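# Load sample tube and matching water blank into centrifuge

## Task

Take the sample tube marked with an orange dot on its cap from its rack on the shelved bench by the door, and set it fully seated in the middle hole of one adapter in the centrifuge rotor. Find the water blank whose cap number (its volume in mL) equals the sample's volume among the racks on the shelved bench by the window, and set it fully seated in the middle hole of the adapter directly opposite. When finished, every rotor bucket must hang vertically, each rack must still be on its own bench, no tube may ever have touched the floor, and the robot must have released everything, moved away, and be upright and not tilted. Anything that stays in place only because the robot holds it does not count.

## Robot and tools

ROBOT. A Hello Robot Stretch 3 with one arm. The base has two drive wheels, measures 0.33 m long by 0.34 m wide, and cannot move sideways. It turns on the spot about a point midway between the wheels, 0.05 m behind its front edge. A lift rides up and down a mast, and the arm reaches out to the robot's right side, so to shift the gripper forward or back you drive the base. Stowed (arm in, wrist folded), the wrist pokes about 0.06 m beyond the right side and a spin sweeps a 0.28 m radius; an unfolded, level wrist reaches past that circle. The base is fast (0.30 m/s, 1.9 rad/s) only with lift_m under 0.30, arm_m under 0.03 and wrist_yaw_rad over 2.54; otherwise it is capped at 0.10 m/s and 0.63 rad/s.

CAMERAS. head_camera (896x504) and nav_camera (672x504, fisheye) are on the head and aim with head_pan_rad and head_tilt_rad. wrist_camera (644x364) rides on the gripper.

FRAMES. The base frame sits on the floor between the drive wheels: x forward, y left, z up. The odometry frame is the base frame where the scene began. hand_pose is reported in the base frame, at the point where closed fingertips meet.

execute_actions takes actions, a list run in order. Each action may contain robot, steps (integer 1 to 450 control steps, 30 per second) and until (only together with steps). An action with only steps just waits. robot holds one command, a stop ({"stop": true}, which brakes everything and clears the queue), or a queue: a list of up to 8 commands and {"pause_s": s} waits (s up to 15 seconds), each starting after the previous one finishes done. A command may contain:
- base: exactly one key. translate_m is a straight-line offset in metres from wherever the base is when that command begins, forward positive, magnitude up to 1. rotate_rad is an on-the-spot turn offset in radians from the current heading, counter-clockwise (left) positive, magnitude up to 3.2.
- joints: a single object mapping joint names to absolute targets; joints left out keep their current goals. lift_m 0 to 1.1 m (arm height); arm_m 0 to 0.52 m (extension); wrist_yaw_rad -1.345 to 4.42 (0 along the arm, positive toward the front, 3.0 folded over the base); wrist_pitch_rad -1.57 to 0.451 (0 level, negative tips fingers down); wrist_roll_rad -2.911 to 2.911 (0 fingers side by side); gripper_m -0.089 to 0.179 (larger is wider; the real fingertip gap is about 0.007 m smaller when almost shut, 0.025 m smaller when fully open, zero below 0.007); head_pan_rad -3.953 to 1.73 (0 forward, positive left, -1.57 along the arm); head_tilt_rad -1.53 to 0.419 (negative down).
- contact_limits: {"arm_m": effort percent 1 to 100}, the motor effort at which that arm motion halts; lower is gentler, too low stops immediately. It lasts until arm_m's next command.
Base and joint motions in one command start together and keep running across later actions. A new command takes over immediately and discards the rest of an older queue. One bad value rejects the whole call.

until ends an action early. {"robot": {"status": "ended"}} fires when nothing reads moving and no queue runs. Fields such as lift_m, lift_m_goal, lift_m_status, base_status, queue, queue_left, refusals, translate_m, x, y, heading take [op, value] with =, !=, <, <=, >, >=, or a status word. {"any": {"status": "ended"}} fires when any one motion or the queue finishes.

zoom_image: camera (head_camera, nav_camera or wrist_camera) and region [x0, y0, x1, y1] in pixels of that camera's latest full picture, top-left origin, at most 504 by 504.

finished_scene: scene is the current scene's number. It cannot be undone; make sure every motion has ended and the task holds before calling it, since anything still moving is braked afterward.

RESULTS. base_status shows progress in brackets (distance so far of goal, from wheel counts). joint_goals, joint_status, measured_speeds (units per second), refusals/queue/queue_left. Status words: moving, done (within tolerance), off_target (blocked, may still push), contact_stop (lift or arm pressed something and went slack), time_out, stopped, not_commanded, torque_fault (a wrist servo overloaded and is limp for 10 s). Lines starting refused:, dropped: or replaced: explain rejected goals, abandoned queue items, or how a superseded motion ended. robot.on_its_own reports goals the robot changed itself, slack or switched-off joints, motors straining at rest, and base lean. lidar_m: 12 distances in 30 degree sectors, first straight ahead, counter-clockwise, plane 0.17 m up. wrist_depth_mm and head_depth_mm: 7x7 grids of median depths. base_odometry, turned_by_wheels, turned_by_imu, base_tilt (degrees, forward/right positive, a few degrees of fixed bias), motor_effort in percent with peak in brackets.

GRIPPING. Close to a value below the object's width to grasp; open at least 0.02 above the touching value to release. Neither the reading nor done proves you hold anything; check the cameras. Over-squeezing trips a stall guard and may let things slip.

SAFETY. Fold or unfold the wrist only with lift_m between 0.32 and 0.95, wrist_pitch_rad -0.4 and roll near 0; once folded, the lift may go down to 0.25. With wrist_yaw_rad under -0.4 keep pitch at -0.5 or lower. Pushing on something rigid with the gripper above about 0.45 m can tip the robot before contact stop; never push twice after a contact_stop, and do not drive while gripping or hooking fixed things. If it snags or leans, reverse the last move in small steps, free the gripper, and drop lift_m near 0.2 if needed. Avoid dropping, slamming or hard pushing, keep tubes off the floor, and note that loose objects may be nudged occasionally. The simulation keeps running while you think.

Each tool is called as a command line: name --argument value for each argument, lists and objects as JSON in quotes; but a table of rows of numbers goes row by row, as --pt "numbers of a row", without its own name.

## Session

execute_actions --actions '[]'

Scene clock: 0.00 s.
robot.base_odometry: x=+0.000 y=+0.000 heading=+0.000 (m, m, rad; robot's odometry frame)
robot.turned_by_wheels: +0.000 (rad since the last result)
robot.turned_by_imu: +0.000 (rad since the last result)
robot.base_tilt: forward=-1.3 right=+0.6 (deg)
robot.lidar_m: 1.37 1.37 1.59 1.89 2.25 2.05 1.10 1.09 1.27 1.70 1.78 2.28
robot.head_depth_mm: 2071 2097 2131 2126 2193 2220 2215 / 2013 2053 2075 2085 2110 2156 2156 / 1966 1658 2032 2042 2083 1435 2004 / 1880 1609 1630 1699 1486 1405 1419 / 1591 1586 1585 1922 1456 1366 1387 / 1541 1544 1563 1894 1577 1334 1354 / 1508 1520 1528 1845 1631 1297 1314
robot.base_status: not_commanded
robot.joint_positions: lift_m=+0.592 arm_m=+0.000 wrist_yaw_rad=+2.848 wrist_pitch_rad=-0.415 wrist_roll_rad=-0.011 gripper_m=+0.037 head_pan_rad=-0.006 head_tilt_rad=+0.002
robot.joint_goals: lift_m=+0.592 arm_m=+0.000 wrist_yaw_rad=+2.848 wrist_pitch_rad=-0.415 wrist_roll_rad=-0.011 gripper_m=+0.037 head_pan_rad=-0.006 head_tilt_rad=+0.002
robot.joint_status: lift_m=not_commanded arm_m=not_commanded wrist_yaw_rad=not_commanded wrist_pitch_rad=not_commanded wrist_roll_rad=not_commanded gripper_m=not_commanded head_pan_rad=not_commanded head_tilt_rad=not_commanded
robot.measured_speeds: translate_m=+0.000 rotate_rad=+0.000 lift_m=+0.000 arm_m=+0.000 wrist_yaw_rad=+0.000 wrist_pitch_rad=+0.000 wrist_roll_rad=+0.000 head_pan_rad=+0.000 head_tilt_rad=+0.000
robot: refusals=0 queue=idle queue_left=0
robot.motor_effort: left_wheel=+0 right_wheel=+0 lift_m=+24 arm_m=-1 wrist_yaw_rad=+0 wrist_pitch_rad=+4 wrist_roll_rad=+0 gripper_m=+0 head_pan_rad=+0 head_tilt_rad=+2 (%)
robot.hand_pose: x=+0.0437 y=+0.0702 z=+0.6056 quat_wxyz=(+0.245, +0.702, +0.045, +0.667) (m; robot's base frame)
robot.wrist_depth_mm: - - - - - - - / - - - - - - - / - - - - - - - / - - - - - - - / - - - - - - - / 919 - 965 940 - 918 927 / 818 - 777 799 762 795 788
pictures: head_camera (sideways: a quarter turn clockwise sets it upright), nav_camera (sideways: a quarter turn counterclockwise sets it upright), wrist_camera
camera_calibration (this result's frames):
head_camera: T_world_to_cam=[[-0.0237035, -0.0502789, -0.998454, 1.3187], [-0.0211249, 0.998537, -0.0497816, 0.070671], [0.999496, 0.0199122, -0.024731, -0.0129567], [0, 0, 0, 1]] pos_world=[0.0457009, -0.00400671, 1.31986]
nav_camera: T_world_to_cam=[[-0.00533274, 0.003254, 0.99998, -1.26466], [0.0150757, -0.999881, 0.00333408, 0.0433055], [0.999872, 0.0150932, 0.00528305, -0.0531002], [0, 0, 0, 1]] pos_world=[0.0456964, 0.048217, 1.26477]
wrist_camera: T_world_to_cam=[[0.972142, -0.234175, -0.0100599, -0.01041], [-0.133313, -0.517107, -0.845475, 0.587934], [0.192787, 0.823263, -0.53392, 0.423875], [0, 0, 0, 1]] pos_world=[0.00678133, -0.0473739, 0.723295]
Images, in order (width x height): head_camera 896x504, nav_camera 672x504, wrist_camera 644x364.

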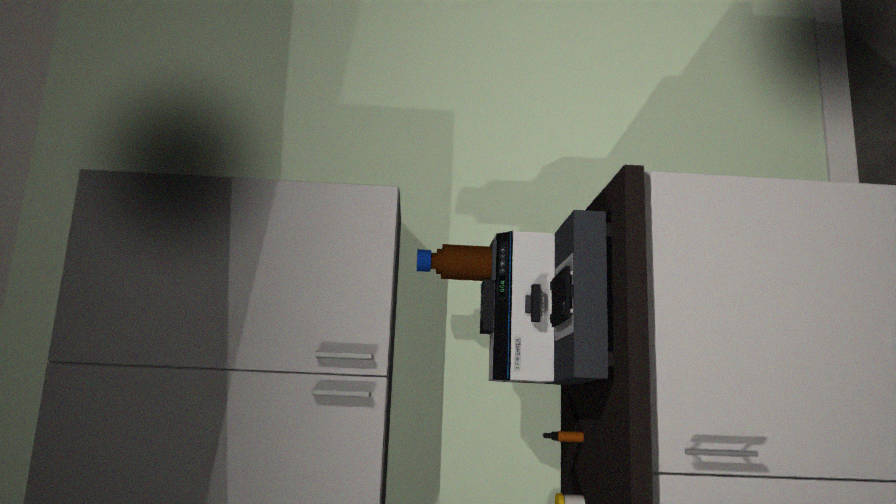

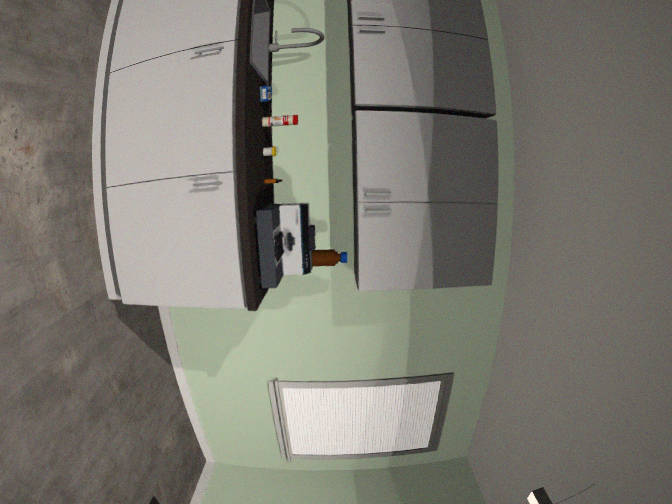

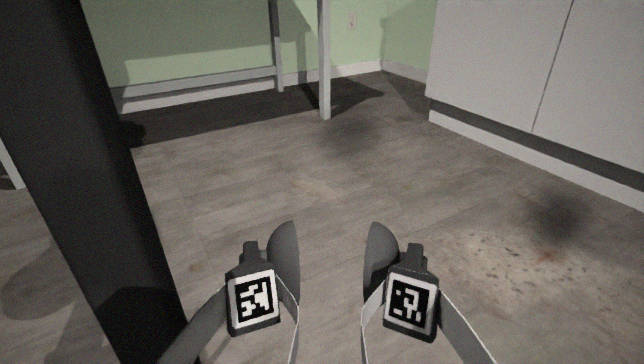

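execute_actions --actions '[{"robot":{"joints":{"head_pan_rad":1.5,"head_tilt_rad":-0.45}},"steps":100,"until":{"robot":{"status":"ended"}}}]'

execute_actions --actions '[{"robot":{"joints":{"head_pan_rad":-1.5}},"steps":150,"until":{"robot":{"status":"ended"}}}]'

execute_actions --actions '[{"robot":{"joints":{"head_pan_rad":-3.1}},"steps":150,"until":{"robot":{"status":"ended"}}}]'

Scene clock: 5.47 s.
robot.base_odometry: x=+0.000 y=+0.000 heading=+0.000 (m, m, rad; robot's odometry frame)
robot.turned_by_wheels: +0.000 (rad since the last result)
robot.turned_by_imu: +0.001 (rad since the last result)
robot.base_tilt: forward=-1.3 right=+0.5 (deg)
robot.lidar_m: 1.37 1.37 1.59 1.89 2.25 2.05 1.10 1.10 1.27 1.70 1.78 2.29
robot.head_depth_mm: 2345 2527 2773 2859 2108 1675 1369 / 2235 2458 1956 2593 2088 1650 1366 / 2107 2368 1929 2681 2093 1648 1363 / 2088 2290 1914 2649 2052 1648 1365 / 2052 2226 1753 2601 2056 1636 1361 / 2019 2175 1730 2505 2049 1628 1352 / 1945 2111 1699 2460 2056 1618 1345
robot.base_status: not_commanded
robot.joint_positions: lift_m=+0.592 arm_m=+0.000 wrist_yaw_rad=+2.848 wrist_pitch_rad=-0.415 wrist_roll_rad=-0.011 gripper_m=+0.037 head_pan_rad=+1.493 head_tilt_rad=-0.444
robot.joint_goals: lift_m=+0.592 arm_m=+0.000 wrist_yaw_rad=+2.848 wrist_pitch_rad=-0.415 wrist_roll_rad=-0.011 gripper_m=+0.037 head_pan_rad=+1.500 head_tilt_rad=-0.450
robot.joint_status: lift_m=not_commanded arm_m=not_commanded wrist_yaw_rad=not_commanded wrist_pitch_rad=not_commanded wrist_roll_rad=not_commanded gripper_m=not_commanded head_pan_rad=done head_tilt_rad=done
robot.measured_speeds: translate_m=+0.000 rotate_rad=+0.000 lift_m=+0.000 arm_m=+0.000 wrist_yaw_rad=+0.000 wrist_pitch_rad=+0.000 wrist_roll_rad=+0.000 head_pan_rad=+0.000 head_tilt_rad=+0.000
robot: refusals=0 queue=done queue_left=0
robot.motor_effort: left_wheel=+0(0) right_wheel=+0(0) lift_m=+23(23) arm_m=-1(1) wrist_yaw_rad=+0(0) wrist_pitch_rad=+4(4) wrist_roll_rad=+0(0) gripper_m=+0(0) head_pan_rad=+2(34) head_tilt_rad=-2(19) (%)
robot.hand_pose: x=+0.0437 y=+0.0702 z=+0.6056 quat_wxyz=(+0.245, +0.702, +0.045, +0.667) (m; robot's base frame)
robot.wrist_depth_mm: - - - - - - - / - - - - - - - / - - - - - - - / - - - - - - - / - - - - - - - / 954 - 971 918 - 916 927 / 821 - 790 804 772 781 793
pictures: head_camera (sideways: a quarter turn clockwise sets it upright), nav_camera (sideways: a quarter turn counterclockwise sets it upright), wrist_camera
camera_calibration (this result's frames):
head_camera: T_world_to_cam=[[0.0150796, -0.45406, -0.890843, 1.17781], [-0.998951, 0.0316933, -0.0330636, 0.0548463], [0.0432466, 0.890407, -0.453106, 0.550433], [0, 0, 0, 1]] pos_world=[0.0132235, 0.0429501, 1.30046]
nav_camera: T_world_to_cam=[[0.0300162, 0.425187, 0.904608, -1.14015], [0.998343, -0.0571962, -0.00624295, 0.0497749], [0.0490857, 0.903297, -0.426199, 0.514318], [0, 0, 0, 1]] pos_world=[-0.0407151, 0.0230419, 1.2509]
wrist_camera: T_world_to_cam=[[0.972142, -0.234175, -0.0100599, -0.01041], [-0.133313, -0.517107, -0.845475, 0.587934], [0.192787, 0.823263, -0.53392, 0.423875], [0, 0, 0, 1]] pos_world=[0.00678136, -0.047374, 0.723295]
Images, in order (width x height): head_camera 896x504, nav_camera 672x504, wrist_camera 644x364.

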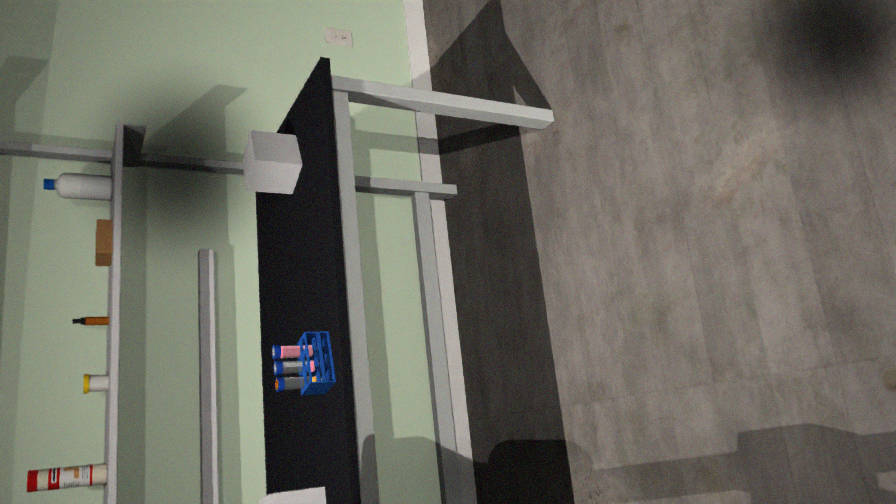

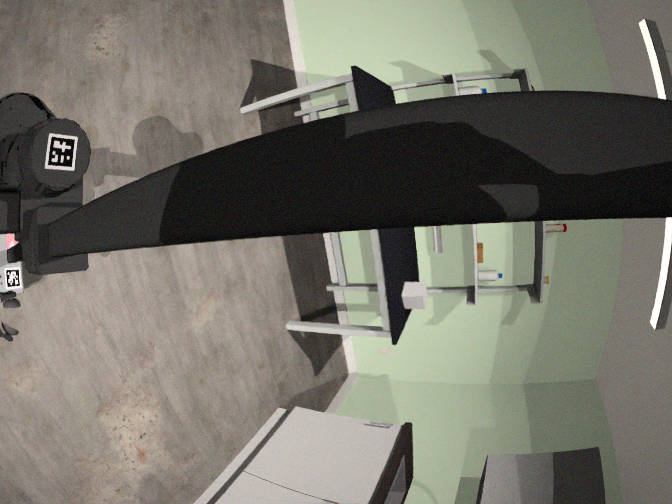

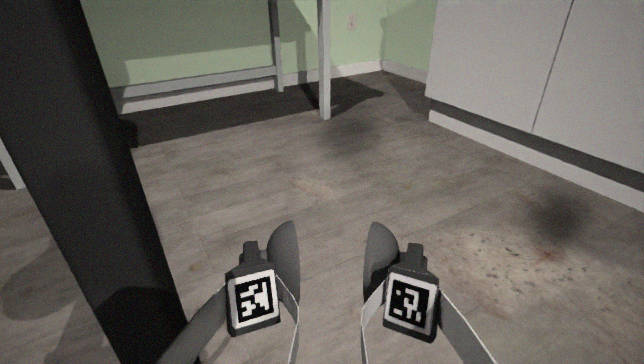

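Scene clock: 7.50 s.
robot.base_odometry: x=+0.000 y=+0.000 heading=+0.000 (m, m, rad; robot's odometry frame)
robot.turned_by_wheels: +0.000 (rad since the last result)
robot.turned_by_imu: +0.000 (rad since the last result)
robot.base_tilt: forward=-1.2 right=+0.7 (deg)
robot.lidar_m: 1.37 1.38 1.59 1.89 2.25 2.05 1.10 1.10 1.27 1.70 1.78 2.28
robot.head_depth_mm: 2167 2330 2540 2591 2101 1666 1373 / 2094 2312 1935 2678 2057 1654 1375 / 2095 2295 1773 2671 2084 1658 1363 / 2082 2246 1781 2535 2050 1642 1372 / 2031 2232 1894 2539 2040 1637 1343 / 2027 2196 1736 2533 2052 1636 1349 / 2006 2172 1859 2535 2068 1629 1343
robot.base_status: not_commanded
robot.joint_positions: lift_m=+0.592 arm_m=+0.000 wrist_yaw_rad=+2.848 wrist_pitch_rad=-0.415 wrist_roll_rad=-0.011 gripper_m=+0.037 head_pan_rad=-1.493 head_tilt_rad=-0.444
robot.joint_goals: lift_m=+0.592 arm_m=+0.000 wrist_yaw_rad=+2.848 wrist_pitch_rad=-0.415 wrist_roll_rad=-0.011 gripper_m=+0.037 head_pan_rad=-1.500 head_tilt_rad=-0.450
robot.joint_status: lift_m=not_commanded arm_m=not_commanded wrist_yaw_rad=not_commanded wrist_pitch_rad=not_commanded wrist_roll_rad=not_commanded gripper_m=not_commanded head_pan_rad=done head_tilt_rad=done
robot.measured_speeds: translate_m=+0.000 rotate_rad=+0.000 lift_m=+0.000 arm_m=+0.000 wrist_yaw_rad=+0.000 wrist_pitch_rad=+0.000 wrist_roll_rad=+0.000 head_pan_rad=+0.000 head_tilt_rad=+0.000
robot: refusals=0 queue=done queue_left=0
robot.motor_effort: left_wheel=+0(0) right_wheel=+1(0) lift_m=+23(23) arm_m=-1(0) wrist_yaw_rad=+0(1) wrist_pitch_rad=+4(5) wrist_roll_rad=+0(0) gripper_m=+0(0) head_pan_rad=-4(35) head_tilt_rad=-1(2) (%)
robot.hand_pose: x=+0.0437 y=+0.0702 z=+0.6056 quat_wxyz=(+0.245, +0.702, +0.045, +0.667) (m; robot's base frame)
robot.wrist_depth_mm: - - - - - - - / - - - - - - - / - - - - - - - / - - - - - - - / - - - - - - - / 933 - 959 910 - 939 914 / 811 - 784 801 771 783 797
pictures: head_camera (sideways: a quarter turn clockwise sets it upright), nav_camera (sideways: a quarter turn counterclockwise sets it upright), wrist_camera
camera_calibration (this result's frames):
head_camera: T_world_to_cam=[[-0.0854871, 0.446384, -0.890749, 1.1783], [0.991735, 0.123969, -0.0330539, 0.0426905], [0.0956707, -0.886213, -0.453293, 0.550355], [0, 0, 0, 1]] pos_world=[0.00573896, -0.043535, 1.30045]
nav_camera: T_world_to_cam=[[0.0364516, -0.424874, 0.904518, -1.14007], [-0.9951, -0.0986737, -0.00624731, 0.0619406], [0.0919065, -0.899859, -0.426389, 0.514303], [0, 0, 0, 1]] pos_world=[0.0559269, -0.0154746, 1.2509]
wrist_camera: T_world_to_cam=[[0.972142, -0.234175, -0.0100599, -0.01041], [-0.133313, -0.517107, -0.845475, 0.587934], [0.192787, 0.823263, -0.53392, 0.423875], [0, 0, 0, 1]] pos_world=[0.00678136, -0.047374, 0.723295]
Images, in order (width x height): head_camera 896x504, nav_camera 672x504, wrist_camera 644x364.

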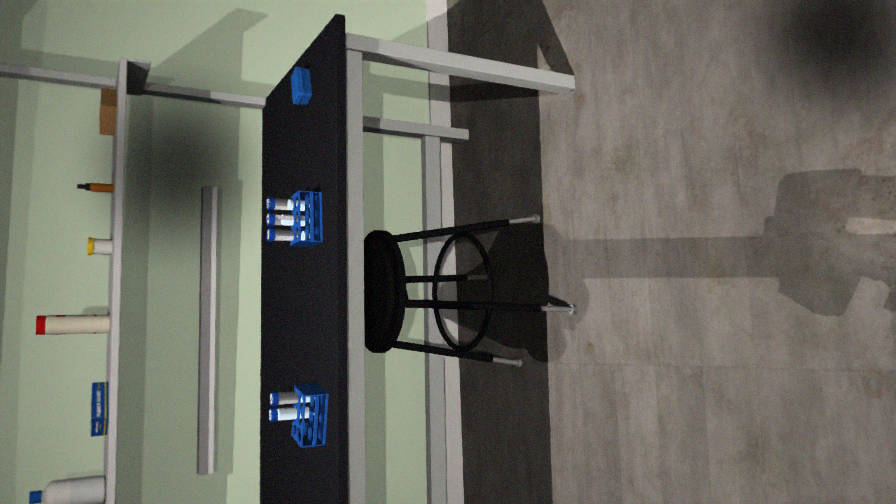

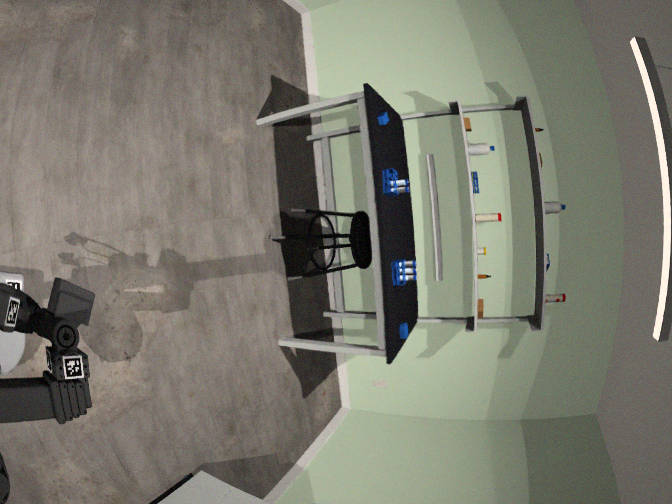

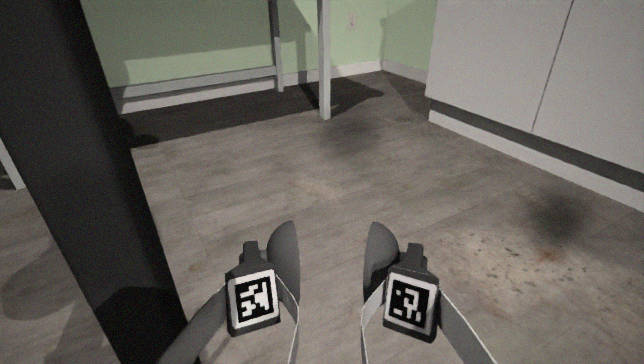

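Scene clock: 8.90 s.
robot.base_odometry: x=+0.000 y=+0.000 heading=+0.000 (m, m, rad; robot's odometry frame)
robot.turned_by_wheels: +0.000 (rad since the last result)
robot.turned_by_imu: +0.000 (rad since the last result)
robot.base_tilt: forward=-1.2 right=+0.7 (deg)
robot.lidar_m: 1.37 1.37 1.59 1.89 2.24 2.06 1.09 1.09 1.27 1.70 1.78 2.28
robot.head_depth_mm: 1639 1792 1930 2175 2091 1657 1375 / 1620 1764 1924 2124 2093 1666 1365 / 1593 1721 1909 2075 2095 1632 1366 / 1576 1690 1864 2041 2072 1642 1358 / 1553 1676 1834 1907 1351 1505 1353 / 1474 1573 1607 1210 1303 1464 1353 / 1414 1514 1573 1186 1287 1437 1344
robot.base_status: not_commanded
robot.joint_positions: lift_m=+0.592 arm_m=+0.000 wrist_yaw_rad=+2.848 wrist_pitch_rad=-0.415 wrist_roll_rad=-0.011 gripper_m=+0.037 head_pan_rad=-3.093 head_tilt_rad=-0.444
robot.joint_goals: lift_m=+0.592 arm_m=+0.000 wrist_yaw_rad=+2.848 wrist_pitch_rad=-0.415 wrist_roll_rad=-0.011 gripper_m=+0.037 head_pan_rad=-3.100 head_tilt_rad=-0.450
robot.joint_status: lift_m=not_commanded arm_m=not_commanded wrist_yaw_rad=not_commanded wrist_pitch_rad=not_commanded wrist_roll_rad=not_commanded gripper_m=not_commanded head_pan_rad=done head_tilt_rad=done
robot.measured_speeds: translate_m=+0.000 rotate_rad=+0.000 lift_m=+0.000 arm_m=+0.000 wrist_yaw_rad=+0.000 wrist_pitch_rad=+0.000 wrist_roll_rad=+0.000 head_pan_rad=+0.000 head_tilt_rad=+0.000
robot: refusals=0 queue=done queue_left=0
robot.motor_effort: left_wheel=+0(0) right_wheel=+0(0) lift_m=+24(23) arm_m=-2(1) wrist_yaw_rad=+0(0) wrist_pitch_rad=+5(4) wrist_roll_rad=+0(0) gripper_m=+0(0) head_pan_rad=-4(36) head_tilt_rad=-2(2) (%)
robot.hand_pose: x=+0.0437 y=+0.0702 z=+0.6056 quat_wxyz=(+0.245, +0.702, +0.045, +0.667) (m; robot's base frame)
robot.wrist_depth_mm: - - - - - - - / - - - - - - - / - - - - - - - / - - - - - - - / - - - - - - - / 936 - 949 915 - 908 923 / 823 - 757 789 770 790 789
pictures: head_camera (sideways: a quarter turn clockwise sets it upright), nav_camera (sideways: a quarter turn counterclockwise sets it upright), wrist_camera
camera_calibration (this result's frames):
head_camera: T_world_to_cam=[[0.448713, 0.0724114, -0.890738, 1.17503], [0.0949454, -0.994934, -0.0330527, 0.0481594], [-0.888618, -0.0697403, -0.453314, 0.556388], [0, 0, 0, 1]] pos_world=[-0.0374058, 0.0016327, 1.30045]
nav_camera: T_world_to_cam=[[-0.425779, -0.0240253, 0.904508, -1.13724], [-0.0695614, 0.997558, -0.00624782, 0.0562955], [-0.902149, -0.065579, -0.426411, 0.520396], [0, 0, 0, 1]] pos_world=[-0.0108223, -0.0493535, 1.2509]
wrist_camera: T_world_to_cam=[[0.972142, -0.234175, -0.0100598, -0.0104101], [-0.133313, -0.517107, -0.845475, 0.587934], [0.192787, 0.823263, -0.53392, 0.423875], [0, 0, 0, 1]] pos_world=[0.00678135, -0.047374, 0.723295]
Images, in order (width x height): head_camera 896x504, nav_camera 672x504, wrist_camera 644x364.

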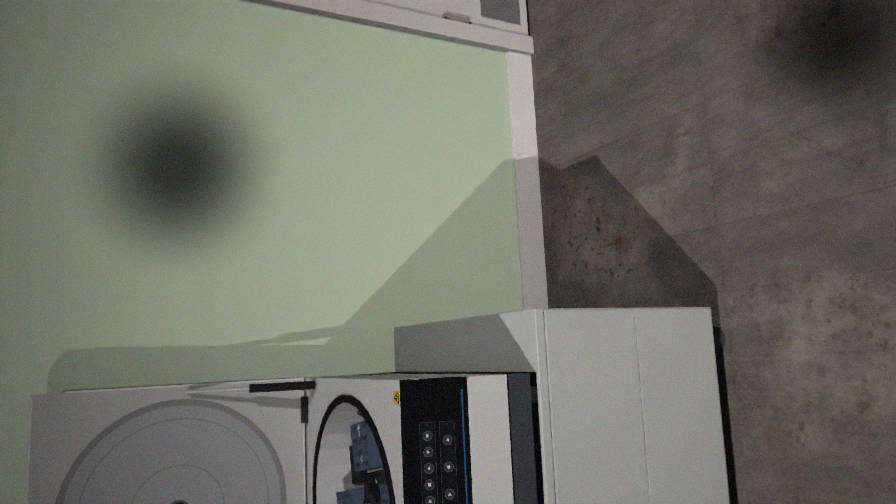

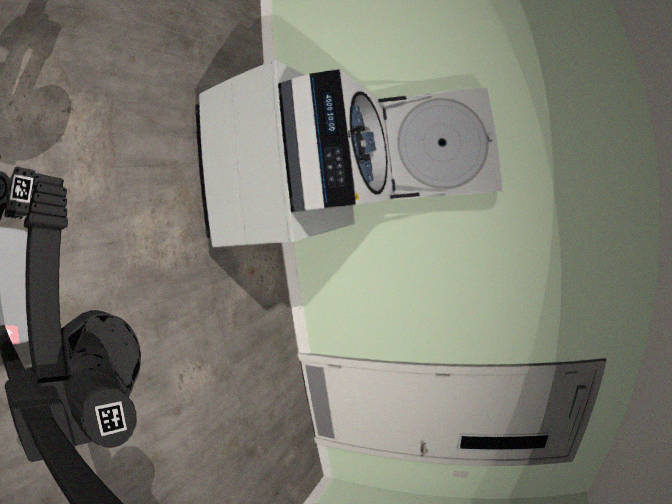

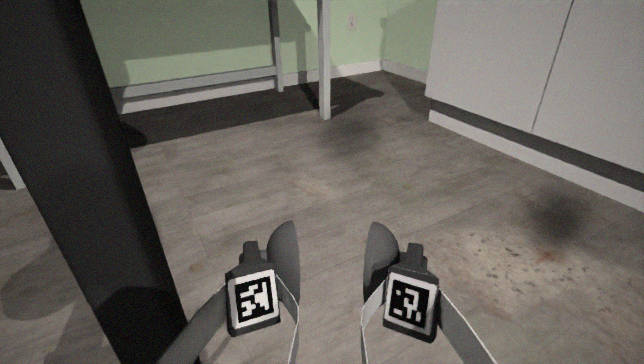

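execute_actions --actions '[{"robot":[{"joints":{"lift_m":0.25,"head_pan_rad":-1.57,"head_tilt_rad":-0.8},"base":{"rotate_rad":1.628}},{"base":{"translate_m":1.0}},{"base":{"translate_m":0.24}},{"base":{"rotate_rad":1.823}},{"joints":{"lift_m":0.9}},{"joints":{"wrist_yaw_rad":0,"wrist_pitch_rad":-0.4,"gripper_m":0.08}},{"joints":{"lift_m":1.09,"wrist_pitch_rad":-1.57,"wrist_roll_rad":1.57}},{"joints":{"arm_m":0.3}}],"steps":450,"until":{"robot":{"status":"ended"}}},{"steps":450,"until":{"robot":{"status":"ended"}}}]'

Scene clock: 49.87 s.
robot.base_odometry: x=-0.071 y=+1.238 heading=-2.832 (m, m, rad; robot's odometry frame)
robot.turned_by_wheels: +3.451 (rad since the last result)
robot.turned_by_imu: +3.471 (rad since the last result)
robot.base_tilt: forward=-1.0 right=+0.7 (deg)
robot.lidar_m: 2.04 1.76 2.00 2.91 1.53 1.15 1.12 0.79 1.05 1.03 1.07 0.79
robot.head_depth_mm: 955 1048 856 711 608 1314 1160 / 971 1070 853 709 620 1316 1165 / - 1028 850 629 611 1307 1153 / 992 1063 848 609 618 1305 1160 / 996 1060 848 692 631 1301 1159 / 1007 1066 845 705 630 1306 1158 / 1016 1053 846 706 643 1297 1157
robot.base_status: done (rotate_rad +1.8229 of +1.8230)
robot.joint_positions: lift_m=+1.089 arm_m=+0.300 wrist_yaw_rad=+0.000 wrist_pitch_rad=-1.562 wrist_roll_rad=+1.565 gripper_m=+0.080 head_pan_rad=-1.577 head_tilt_rad=-0.791
robot.joint_goals: lift_m=+1.090 arm_m=+0.300 wrist_yaw_rad=+0.000 wrist_pitch_rad=-1.570 wrist_roll_rad=+1.570 gripper_m=+0.080 head_pan_rad=-1.570 head_tilt_rad=-0.800
robot.joint_status: lift_m=done arm_m=done wrist_yaw_rad=done wrist_pitch_rad=done wrist_roll_rad=done gripper_m=done head_pan_rad=done head_tilt_rad=done
robot.measured_speeds: translate_m=+0.000 rotate_rad=+0.000 lift_m=+0.000 arm_m=+0.000 wrist_yaw_rad=+0.000 wrist_pitch_rad=+0.000 wrist_roll_rad=+0.000 head_pan_rad=+0.000 head_tilt_rad=+0.000
robot: refusals=0 queue=done queue_left=0
robot.motor_effort: left_wheel=-2(8) right_wheel=+3(12) lift_m=+32(34) arm_m=+4(4) wrist_yaw_rad=+0(3) wrist_pitch_rad=-3(7) wrist_roll_rad=+2(2) gripper_m=+0(79) head_pan_rad=+3(35) head_tilt_rad=-3(18) (%)
robot.hand_pose: x=-0.0215 y=-0.4224 z=+0.9717 quat_wxyz=(+0.002, +0.002, -0.710, -0.704) (m; robot's base frame)
robot.wrist_depth_mm: 366 362 350 349 345 - - / 371 364 361 356 352 - - / 378 373 367 362 358 - - / 385 380 375 313 368 - - / 395 392 386 316 375 - - / 409 396 391 320 379 - - / 412 409 401 397 392 - -
pictures: head_camera (sideways: a quarter turn clockwise sets it upright), nav_camera (sideways: a quarter turn counterclockwise sets it upright), wrist_camera
camera_calibration (this result's frames):
head_camera: T_world_to_cam=[[-0.0461669, 0.727464, -0.684591, 0.909308], [0.998685, 0.0489009, -0.0153852, 0.0196345], [0.0222849, -0.684401, -0.728765, 0.909169], [0, 0, 0, 1]] pos_world=[0.00211058, -0.040213, 1.28538]
nav_camera: T_world_to_cam=[[-0.000929749, -0.708093, 0.706119, -0.881183], [-0.999849, -0.0115869, -0.0129358, 0.070673], [0.0173415, -0.706024, -0.707976, 0.881095], [0, 0, 0, 1]] pos_world=[0.0545635, -0.00106678, 1.24693]
wrist_camera: T_world_to_cam=[[-0.00858582, 0.997909, -0.0640679, 0.493174], [0.989154, 0.0178707, 0.145793, -0.078989], [0.146633, -0.0621212, -0.987238, 1.10296], [0, 0, 0, 1]] pos_world=[-0.0793642, -0.422214, 1.132]
Images, in order (width x height): head_camera 896x504, nav_camera 672x504, wrist_camera 644x364.

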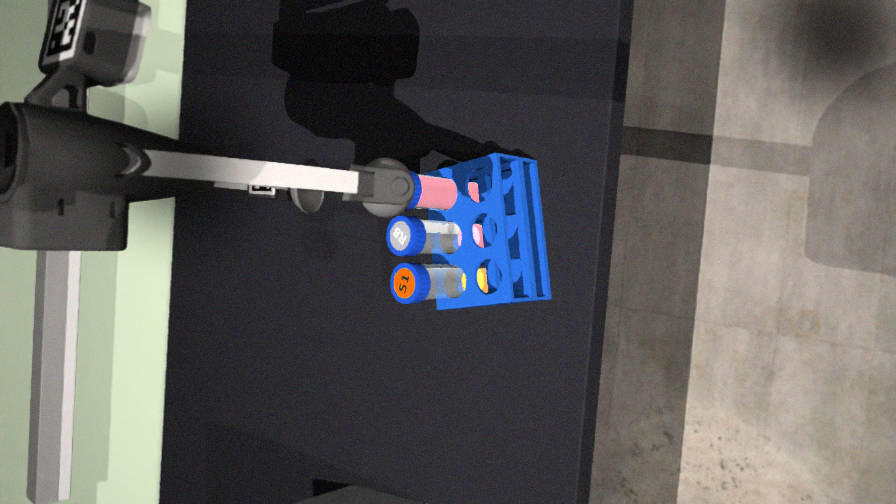

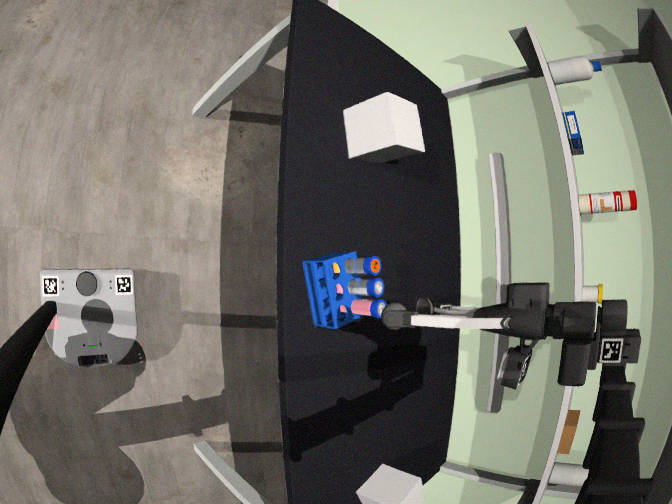

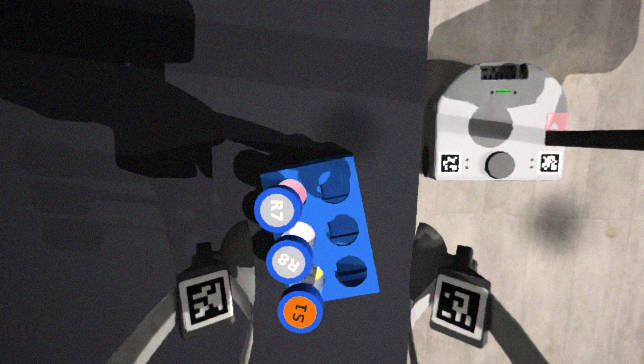

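execute_actions --actions '[{"robot":[{"base":{"translate_m":0.072},"joints":{"arm_m":0.33,"wrist_roll_rad":1.37,"gripper_m":0.07}},{"joints":{"lift_m":1.03}}],"steps":450,"until":{"robot":{"status":"ended"}}}]'

Scene clock: 59.63 s.
robot.base_odometry: x=-0.139 y=+1.216 heading=-2.832 (m, m, rad; robot's odometry frame)
robot.turned_by_wheels: +0.000 (rad since the last result)
robot.turned_by_imu: +0.001 (rad since the last result)
robot.base_tilt: forward=-1.2 right=+0.6 (deg)
robot.lidar_m: 1.97 1.71 1.89 2.91 1.63 1.22 1.19 0.85 1.06 1.03 1.08 0.73
robot.head_depth_mm: 1033 1031 853 709 620 1316 1159 / 1044 999 854 612 610 1313 1162 / - - 851 619 610 1305 1156 / 991 1024 850 706 631 1303 1155 / 1000 1065 845 706 630 1295 1158 / 1011 1060 845 705 630 1304 1154 / 1060 1057 660 689 644 1302 1157
robot.base_status: done (translate_m +0.0720 of +0.0720)
robot.joint_positions: lift_m=+1.031 arm_m=+0.330 wrist_yaw_rad=+0.000 wrist_pitch_rad=-1.562 wrist_roll_rad=+1.377 gripper_m=+0.070 head_pan_rad=-1.577 head_tilt_rad=-0.791
robot.joint_goals: lift_m=+1.030 arm_m=+0.330 wrist_yaw_rad=+0.000 wrist_pitch_rad=-1.570 wrist_roll_rad=+1.370 gripper_m=+0.070 head_pan_rad=-1.570 head_tilt_rad=-0.800
robot.joint_status: lift_m=done arm_m=done wrist_yaw_rad=done wrist_pitch_rad=done wrist_roll_rad=done gripper_m=done head_pan_rad=done head_tilt_rad=done
robot.measured_speeds: translate_m=+0.000 rotate_rad=+0.000 lift_m=+0.000 arm_m=+0.000 wrist_yaw_rad=+0.000 wrist_pitch_rad=+0.000 wrist_roll_rad=+0.000 head_pan_rad=+0.000 head_tilt_rad=+0.000
robot: refusals=0 queue=done queue_left=0
robot.motor_effort: left_wheel=-2(2) right_wheel=+3(8) lift_m=+11(30) arm_m=+4(3) wrist_yaw_rad=+0(0) wrist_pitch_rad=-3(3) wrist_roll_rad=-3(2) gripper_m=+0(48) head_pan_rad=+3(2) head_tilt_rad=-3(3) (%)
robot.hand_pose: x=-0.0216 y=-0.4524 z=+0.9128 quat_wxyz=(+0.069, +0.068, -0.706, -0.701) (m; robot's base frame)
robot.wrist_depth_mm: 307 301 298 293 289 285 959 / 314 307 305 296 292 294 980 / 319 314 308 245 270 296 - / 329 320 315 190 276 - - / 332 329 322 198 305 - - / 341 335 - 324 321 - - / 348 343 337 330 326 - -
pictures: head_camera (sideways: a quarter turn clockwise sets it upright), nav_camera (sideways: a quarter turn counterclockwise sets it upright), wrist_camera
camera_calibration (this result's frames):
head_camera: T_world_to_cam=[[-0.0461669, 0.727464, -0.684591, 0.909308], [0.998685, 0.0489008, -0.0153852, 0.0196345], [0.0222848, -0.684401, -0.728765, 0.909169], [0, 0, 0, 1]] pos_world=[0.00211058, -0.040213, 1.28538]
nav_camera: T_world_to_cam=[[-0.000929834, -0.708093, 0.706119, -0.881183], [-0.999849, -0.0115868, -0.0129358, 0.070673], [0.0173414, -0.706024, -0.707976, 0.881095], [0, 0, 0, 1]] pos_world=[0.0545635, -0.00106679, 1.24693]
wrist_camera: T_world_to_cam=[[-0.194982, 0.978744, -0.0635829, 0.506181], [0.968608, 0.202344, 0.144416, 0.0144304], [0.154212, -0.0334284, -0.987472, 1.05634], [0, 0, 0, 1]] pos_world=[-0.0781815, -0.46303, 1.07321]
Images, in order (width x height): head_camera 896x504, nav_camera 672x504, wrist_camera 644x364.

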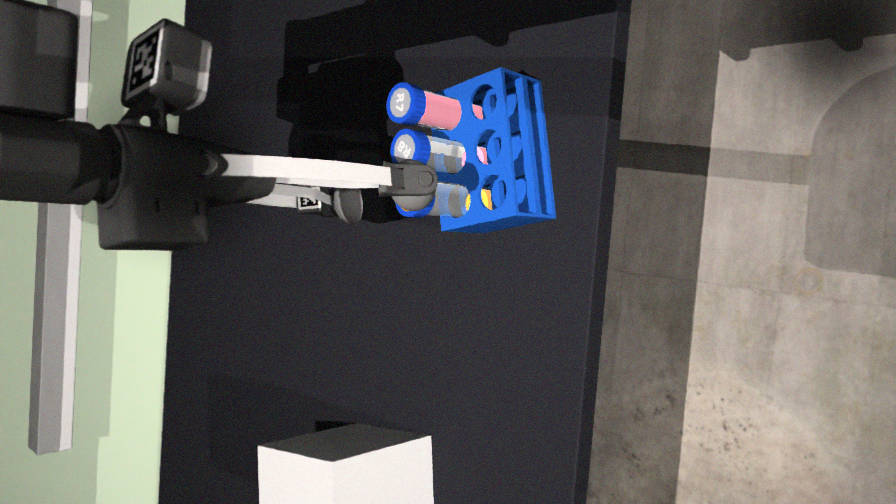

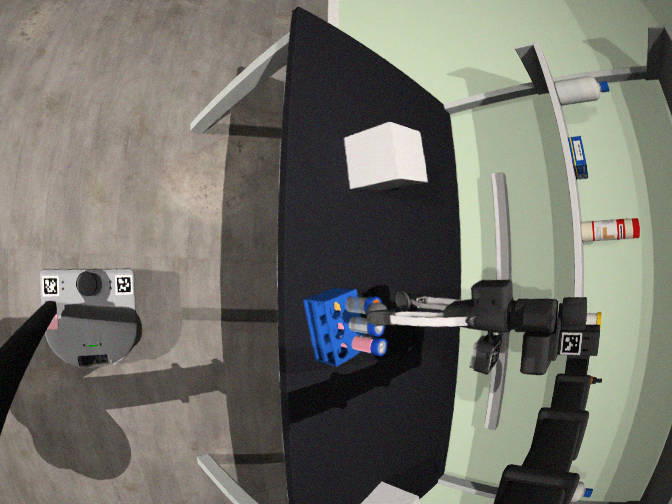

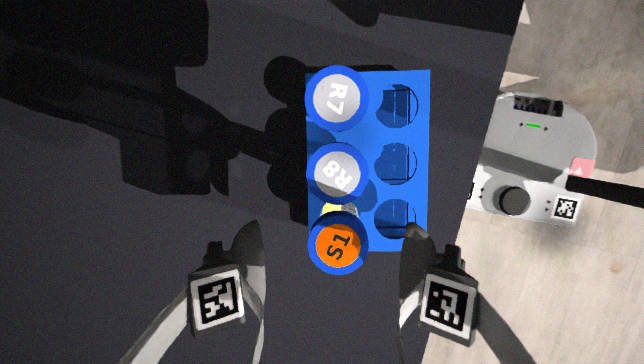

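Aligned like before. Grasp.

execute_actions --actions '[{"robot":[{"joints":{"lift_m":0.992}},{"joints":{"gripper_m":0.015}},{"pause_s":0.5},{"joints":{"lift_m":1.1}},{"joints":{"arm_m":0.2,"wrist_roll_rad":1.57}}],"steps":450,"until":{"robot":{"status":"ended"}}}]'

zoom_image --camera "head_camera" --region '[300,120,520,280]'

Scene clock: 73.20 s.
robot.base_odometry: x=-0.139 y=+1.216 heading=-2.832 (m, m, rad; robot's odometry frame)
robot.turned_by_wheels: +0.000 (rad since the last result)
robot.turned_by_imu: +0.001 (rad since the last result)
robot.base_tilt: forward=-1.3 right=+0.6 (deg)
robot.lidar_m: 1.96 1.71 1.89 2.92 1.62 1.22 1.19 0.85 1.06 1.03 1.07 0.73
robot.head_depth_mm: 946 998 855 712 621 1308 1170 / - 1011 852 612 612 1310 1159 / - - 850 585 607 1299 1157 / 990 1026 850 707 632 1301 1160 / 1003 1060 848 707 631 1305 1155 / 1009 1058 847 704 630 1305 1154 / 1060 1059 661 688 644 1297 1153
robot.base_status: done (translate_m +0.0720 of +0.0720)
robot.joint_positions: lift_m=+1.098 arm_m=+0.200 wrist_yaw_rad=+0.000 wrist_pitch_rad=-1.563 wrist_roll_rad=+1.564 gripper_m=+0.015 head_pan_rad=-1.577 head_tilt_rad=-0.791
robot.joint_goals: lift_m=+1.100 arm_m=+0.200 wrist_yaw_rad=+0.000 wrist_pitch_rad=-1.570 wrist_roll_rad=+1.570 gripper_m=+0.015 head_pan_rad=-1.570 head_tilt_rad=-0.800
robot.joint_status: lift_m=done arm_m=done wrist_yaw_rad=done wrist_pitch_rad=done wrist_roll_rad=done gripper_m=done head_pan_rad=done head_tilt_rad=done
robot.measured_speeds: translate_m=+0.000 rotate_rad=+0.000 lift_m=+0.000 arm_m=+0.000 wrist_yaw_rad=+0.000 wrist_pitch_rad=+0.000 wrist_roll_rad=+0.000 head_pan_rad=+0.000 head_tilt_rad=+0.000
robot: refusals=0 queue=done queue_left=0
robot.motor_effort: left_wheel=-2(2) right_wheel=+3(3) lift_m=+32(33) arm_m=-5(6) wrist_yaw_rad=+0(0) wrist_pitch_rad=-3(4) wrist_roll_rad=+3(1) gripper_m=-7(81) head_pan_rad=+2(2) head_tilt_rad=-2(3) (%)
robot.hand_pose: x=-0.0215 y=-0.3230 z=+0.9803 quat_wxyz=(+0.003, +0.002, -0.710, -0.704) (m; robot's base frame)
robot.wrist_depth_mm: 372 365 362 357 - - - / 381 374 366 365 - - - / 386 321 342 375 - - - / 395 391 351 382 - - - / 405 400 389 213 - - - / 413 411 401 157 - - - / 423 416 408 - - - -
pictures: head_camera (sideways: a quarter turn clockwise sets it upright), nav_camera (sideways: a quarter turn counterclockwise sets it upright), wrist_camera
camera_calibration (this result's frames):
head_camera: T_world_to_cam=[[-0.0461669, 0.727464, -0.684591, 0.909308], [0.998685, 0.0489008, -0.0153853, 0.0196345], [0.0222848, -0.684401, -0.728765, 0.909169], [0, 0, 0, 1]] pos_world=[0.00211058, -0.040213, 1.28538]
nav_camera: T_world_to_cam=[[-0.000929833, -0.708093, 0.706119, -0.881184], [-0.999849, -0.0115868, -0.0129358, 0.070673], [0.0173414, -0.706024, -0.707975, 0.881095], [0, 0, 0, 1]] pos_world=[0.0545635, -0.0010668, 1.24693]
wrist_camera: T_world_to_cam=[[-0.00957164, 0.997923, -0.0636972, 0.394138], [0.989137, 0.0187933, 0.145793, -0.0817194], [0.146687, -0.0616098, -0.987262, 1.11781], [0, 0, 0, 1]] pos_world=[-0.0793634, -0.322916, 1.14059]
Images, in order (width x height): head_camera 896x504, nav_camera 672x504, wrist_camera 644x364.

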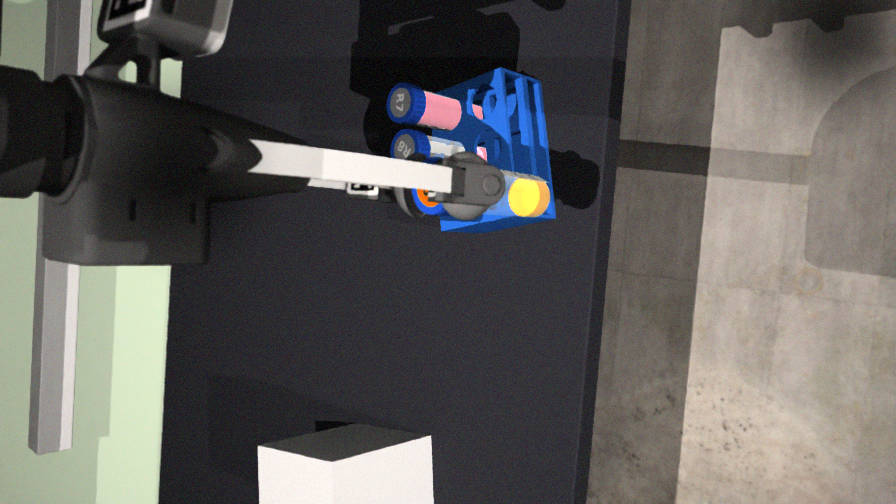

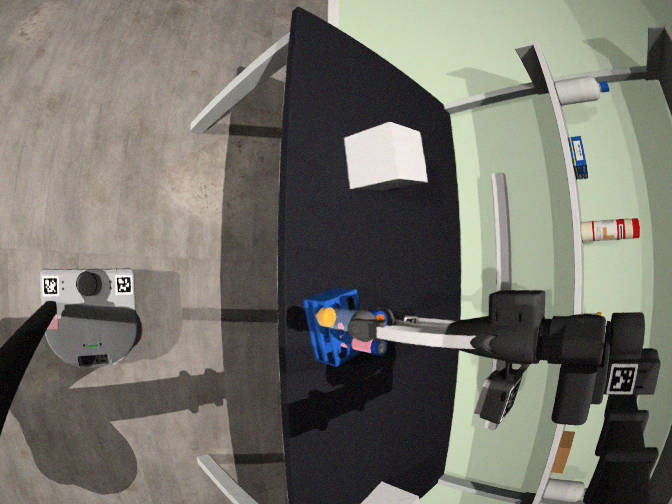

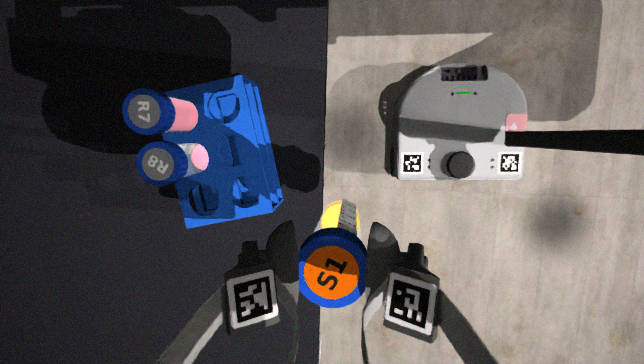

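Region (300, 120, 520, 280) of head_camera's 896x504 image, scaled by 2.291, with more detail than that image has; it fills the top 367 rows of this view, and the rest is white.

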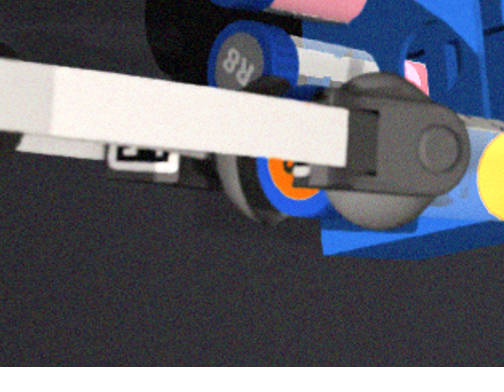

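zoom_image --camera "head_camera" --region '[440,150,600,240]'

Region (440, 150, 600, 240) of head_camera's 896x504 image, scaled by 3.150, with more detail than that image has; it fills the top 284 rows of this view, and the rest is white.

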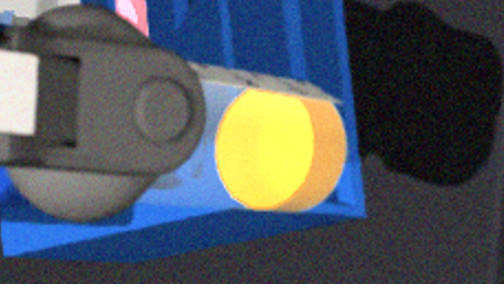

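execute_actions --actions '[{"robot":[{"joints":{"arm_m":0}},{"base":{"translate_m":1.0}},{"base":{"translate_m":0.13}},{"base":{"rotate_rad":1.571}},{"base":{"translate_m":0.75},"joints":{"head_pan_rad":-0.9,"head_tilt_rad":-0.7}}],"steps":450,"until":{"robot":{"status":"ended"}}},{"steps":450,"until":{"robot":{"status":"ended"}}}]'

Scene clock: 115.97 s.
robot.base_odometry: x=-0.987 y=+0.158 heading=-1.261 (m, m, rad; robot's odometry frame)
robot.turned_by_wheels: +1.571 (rad since the last result)
robot.turned_by_imu: +1.586 (rad since the last result)
robot.base_tilt: forward=-1.2 right=+0.7 (deg)
robot.lidar_m: 0.80 2.28 2.36 2.29 2.41 1.25 1.95 1.18 0.91 0.88 0.44 0.37
robot.head_depth_mm: 753 887 1014 1121 1282 1359 1196 / 764 841 937 1065 1120 1337 1197 / 829 936 888 962 950 1188 1191 / 906 1030 996 822 887 912 1151 / 999 1098 984 746 845 795 965 / 1306 1126 958 705 735 792 1126 / 1464 1649 970 704 701 1025 1188
robot.base_status: done (translate_m +0.7500 of +0.7500)
robot.joint_positions: lift_m=+1.098 arm_m=+0.000 wrist_yaw_rad=+0.000 wrist_pitch_rad=-1.563 wrist_roll_rad=+1.564 gripper_m=+0.015 head_pan_rad=-0.907 head_tilt_rad=-0.705
robot.joint_goals: lift_m=+1.100 arm_m=+0.000 wrist_yaw_rad=+0.000 wrist_pitch_rad=-1.570 wrist_roll_rad=+1.570 gripper_m=+0.015 head_pan_rad=-0.900 head_tilt_rad=-0.700
robot.joint_status: lift_m=done arm_m=done wrist_yaw_rad=done wrist_pitch_rad=done wrist_roll_rad=done gripper_m=done head_pan_rad=done head_tilt_rad=done
robot.measured_speeds: translate_m=+0.000 rotate_rad=+0.000 lift_m=+0.000 arm_m=+0.000 wrist_yaw_rad=+0.000 wrist_pitch_rad=+0.000 wrist_roll_rad=+0.000 head_pan_rad=+0.000 head_tilt_rad=+0.000
robot: refusals=0 queue=done queue_left=0
robot.motor_effort: left_wheel=-2(5) right_wheel=+3(7) lift_m=+32(32) arm_m=-4(5) wrist_yaw_rad=+0(0) wrist_pitch_rad=-3(3) wrist_roll_rad=+3(3) gripper_m=-7(7) head_pan_rad=+2(33) head_tilt_rad=+2(10) (%)
robot.hand_pose: x=-0.0215 y=-0.1230 z=+0.9803 quat_wxyz=(+0.003, +0.002, -0.710, -0.705) (m; robot's base frame)
robot.wrist_depth_mm: 853 - - - - - - / 873 - - - - - - / 882 - - - - - - / 876 - - - - - - / 904 - - 213 - - - / 829 870 934 157 - - - / 661 664 649 - - - -
pictures: head_camera (sideways: a quarter turn clockwise sets it upright), nav_camera (sideways: a quarter turn counterclockwise sets it upright), wrist_camera
camera_calibration (this result's frames):
head_camera: T_world_to_cam=[[-0.449876, 0.493485, -0.744368, 0.989674], [0.753707, 0.656905, -0.0200191, 0.0271636], [0.4791, -0.570042, -0.667469, 0.82666], [0, 0, 0, 1]] pos_world=[0.028704, -0.0350027, 1.289]
nav_camera: T_world_to_cam=[[0.399831, -0.506125, 0.764181, -0.959301], [-0.776197, -0.630387, -0.0113938, 0.0673024], [0.487496, -0.5886, -0.644901, 0.796187], [0, 0, 0, 1]] pos_world=[0.0476601, 0.0255356, 1.24731]
wrist_camera: T_world_to_cam=[[-0.00945582, 0.997927, -0.0636523, 0.194547], [0.989139, 0.018672, 0.145794, -0.0854941], [0.146681, -0.0615824, -0.987265, 1.13013], [0, 0, 0, 1]] pos_world=[-0.0793636, -0.122951, 1.14059]
Images, in order (width x height): head_camera 896x504, nav_camera 672x504, wrist_camera 644x364.

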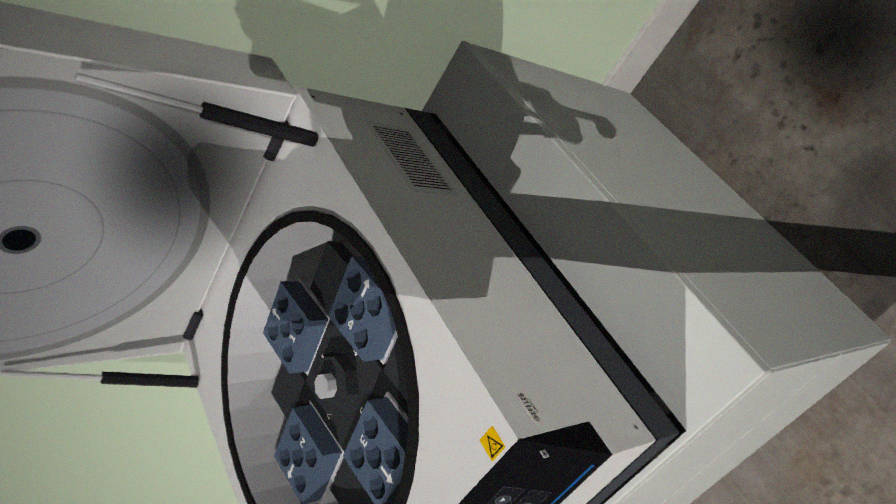

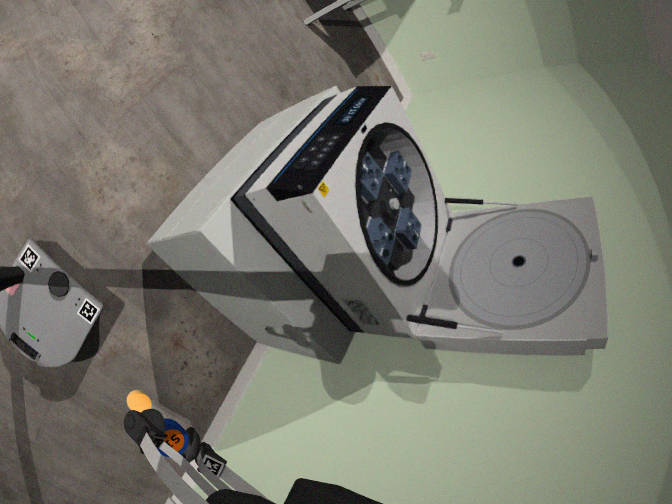

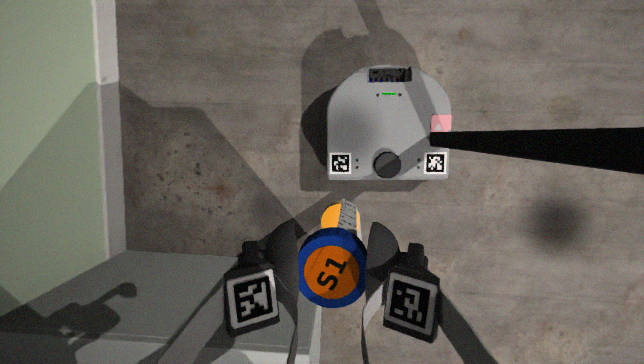

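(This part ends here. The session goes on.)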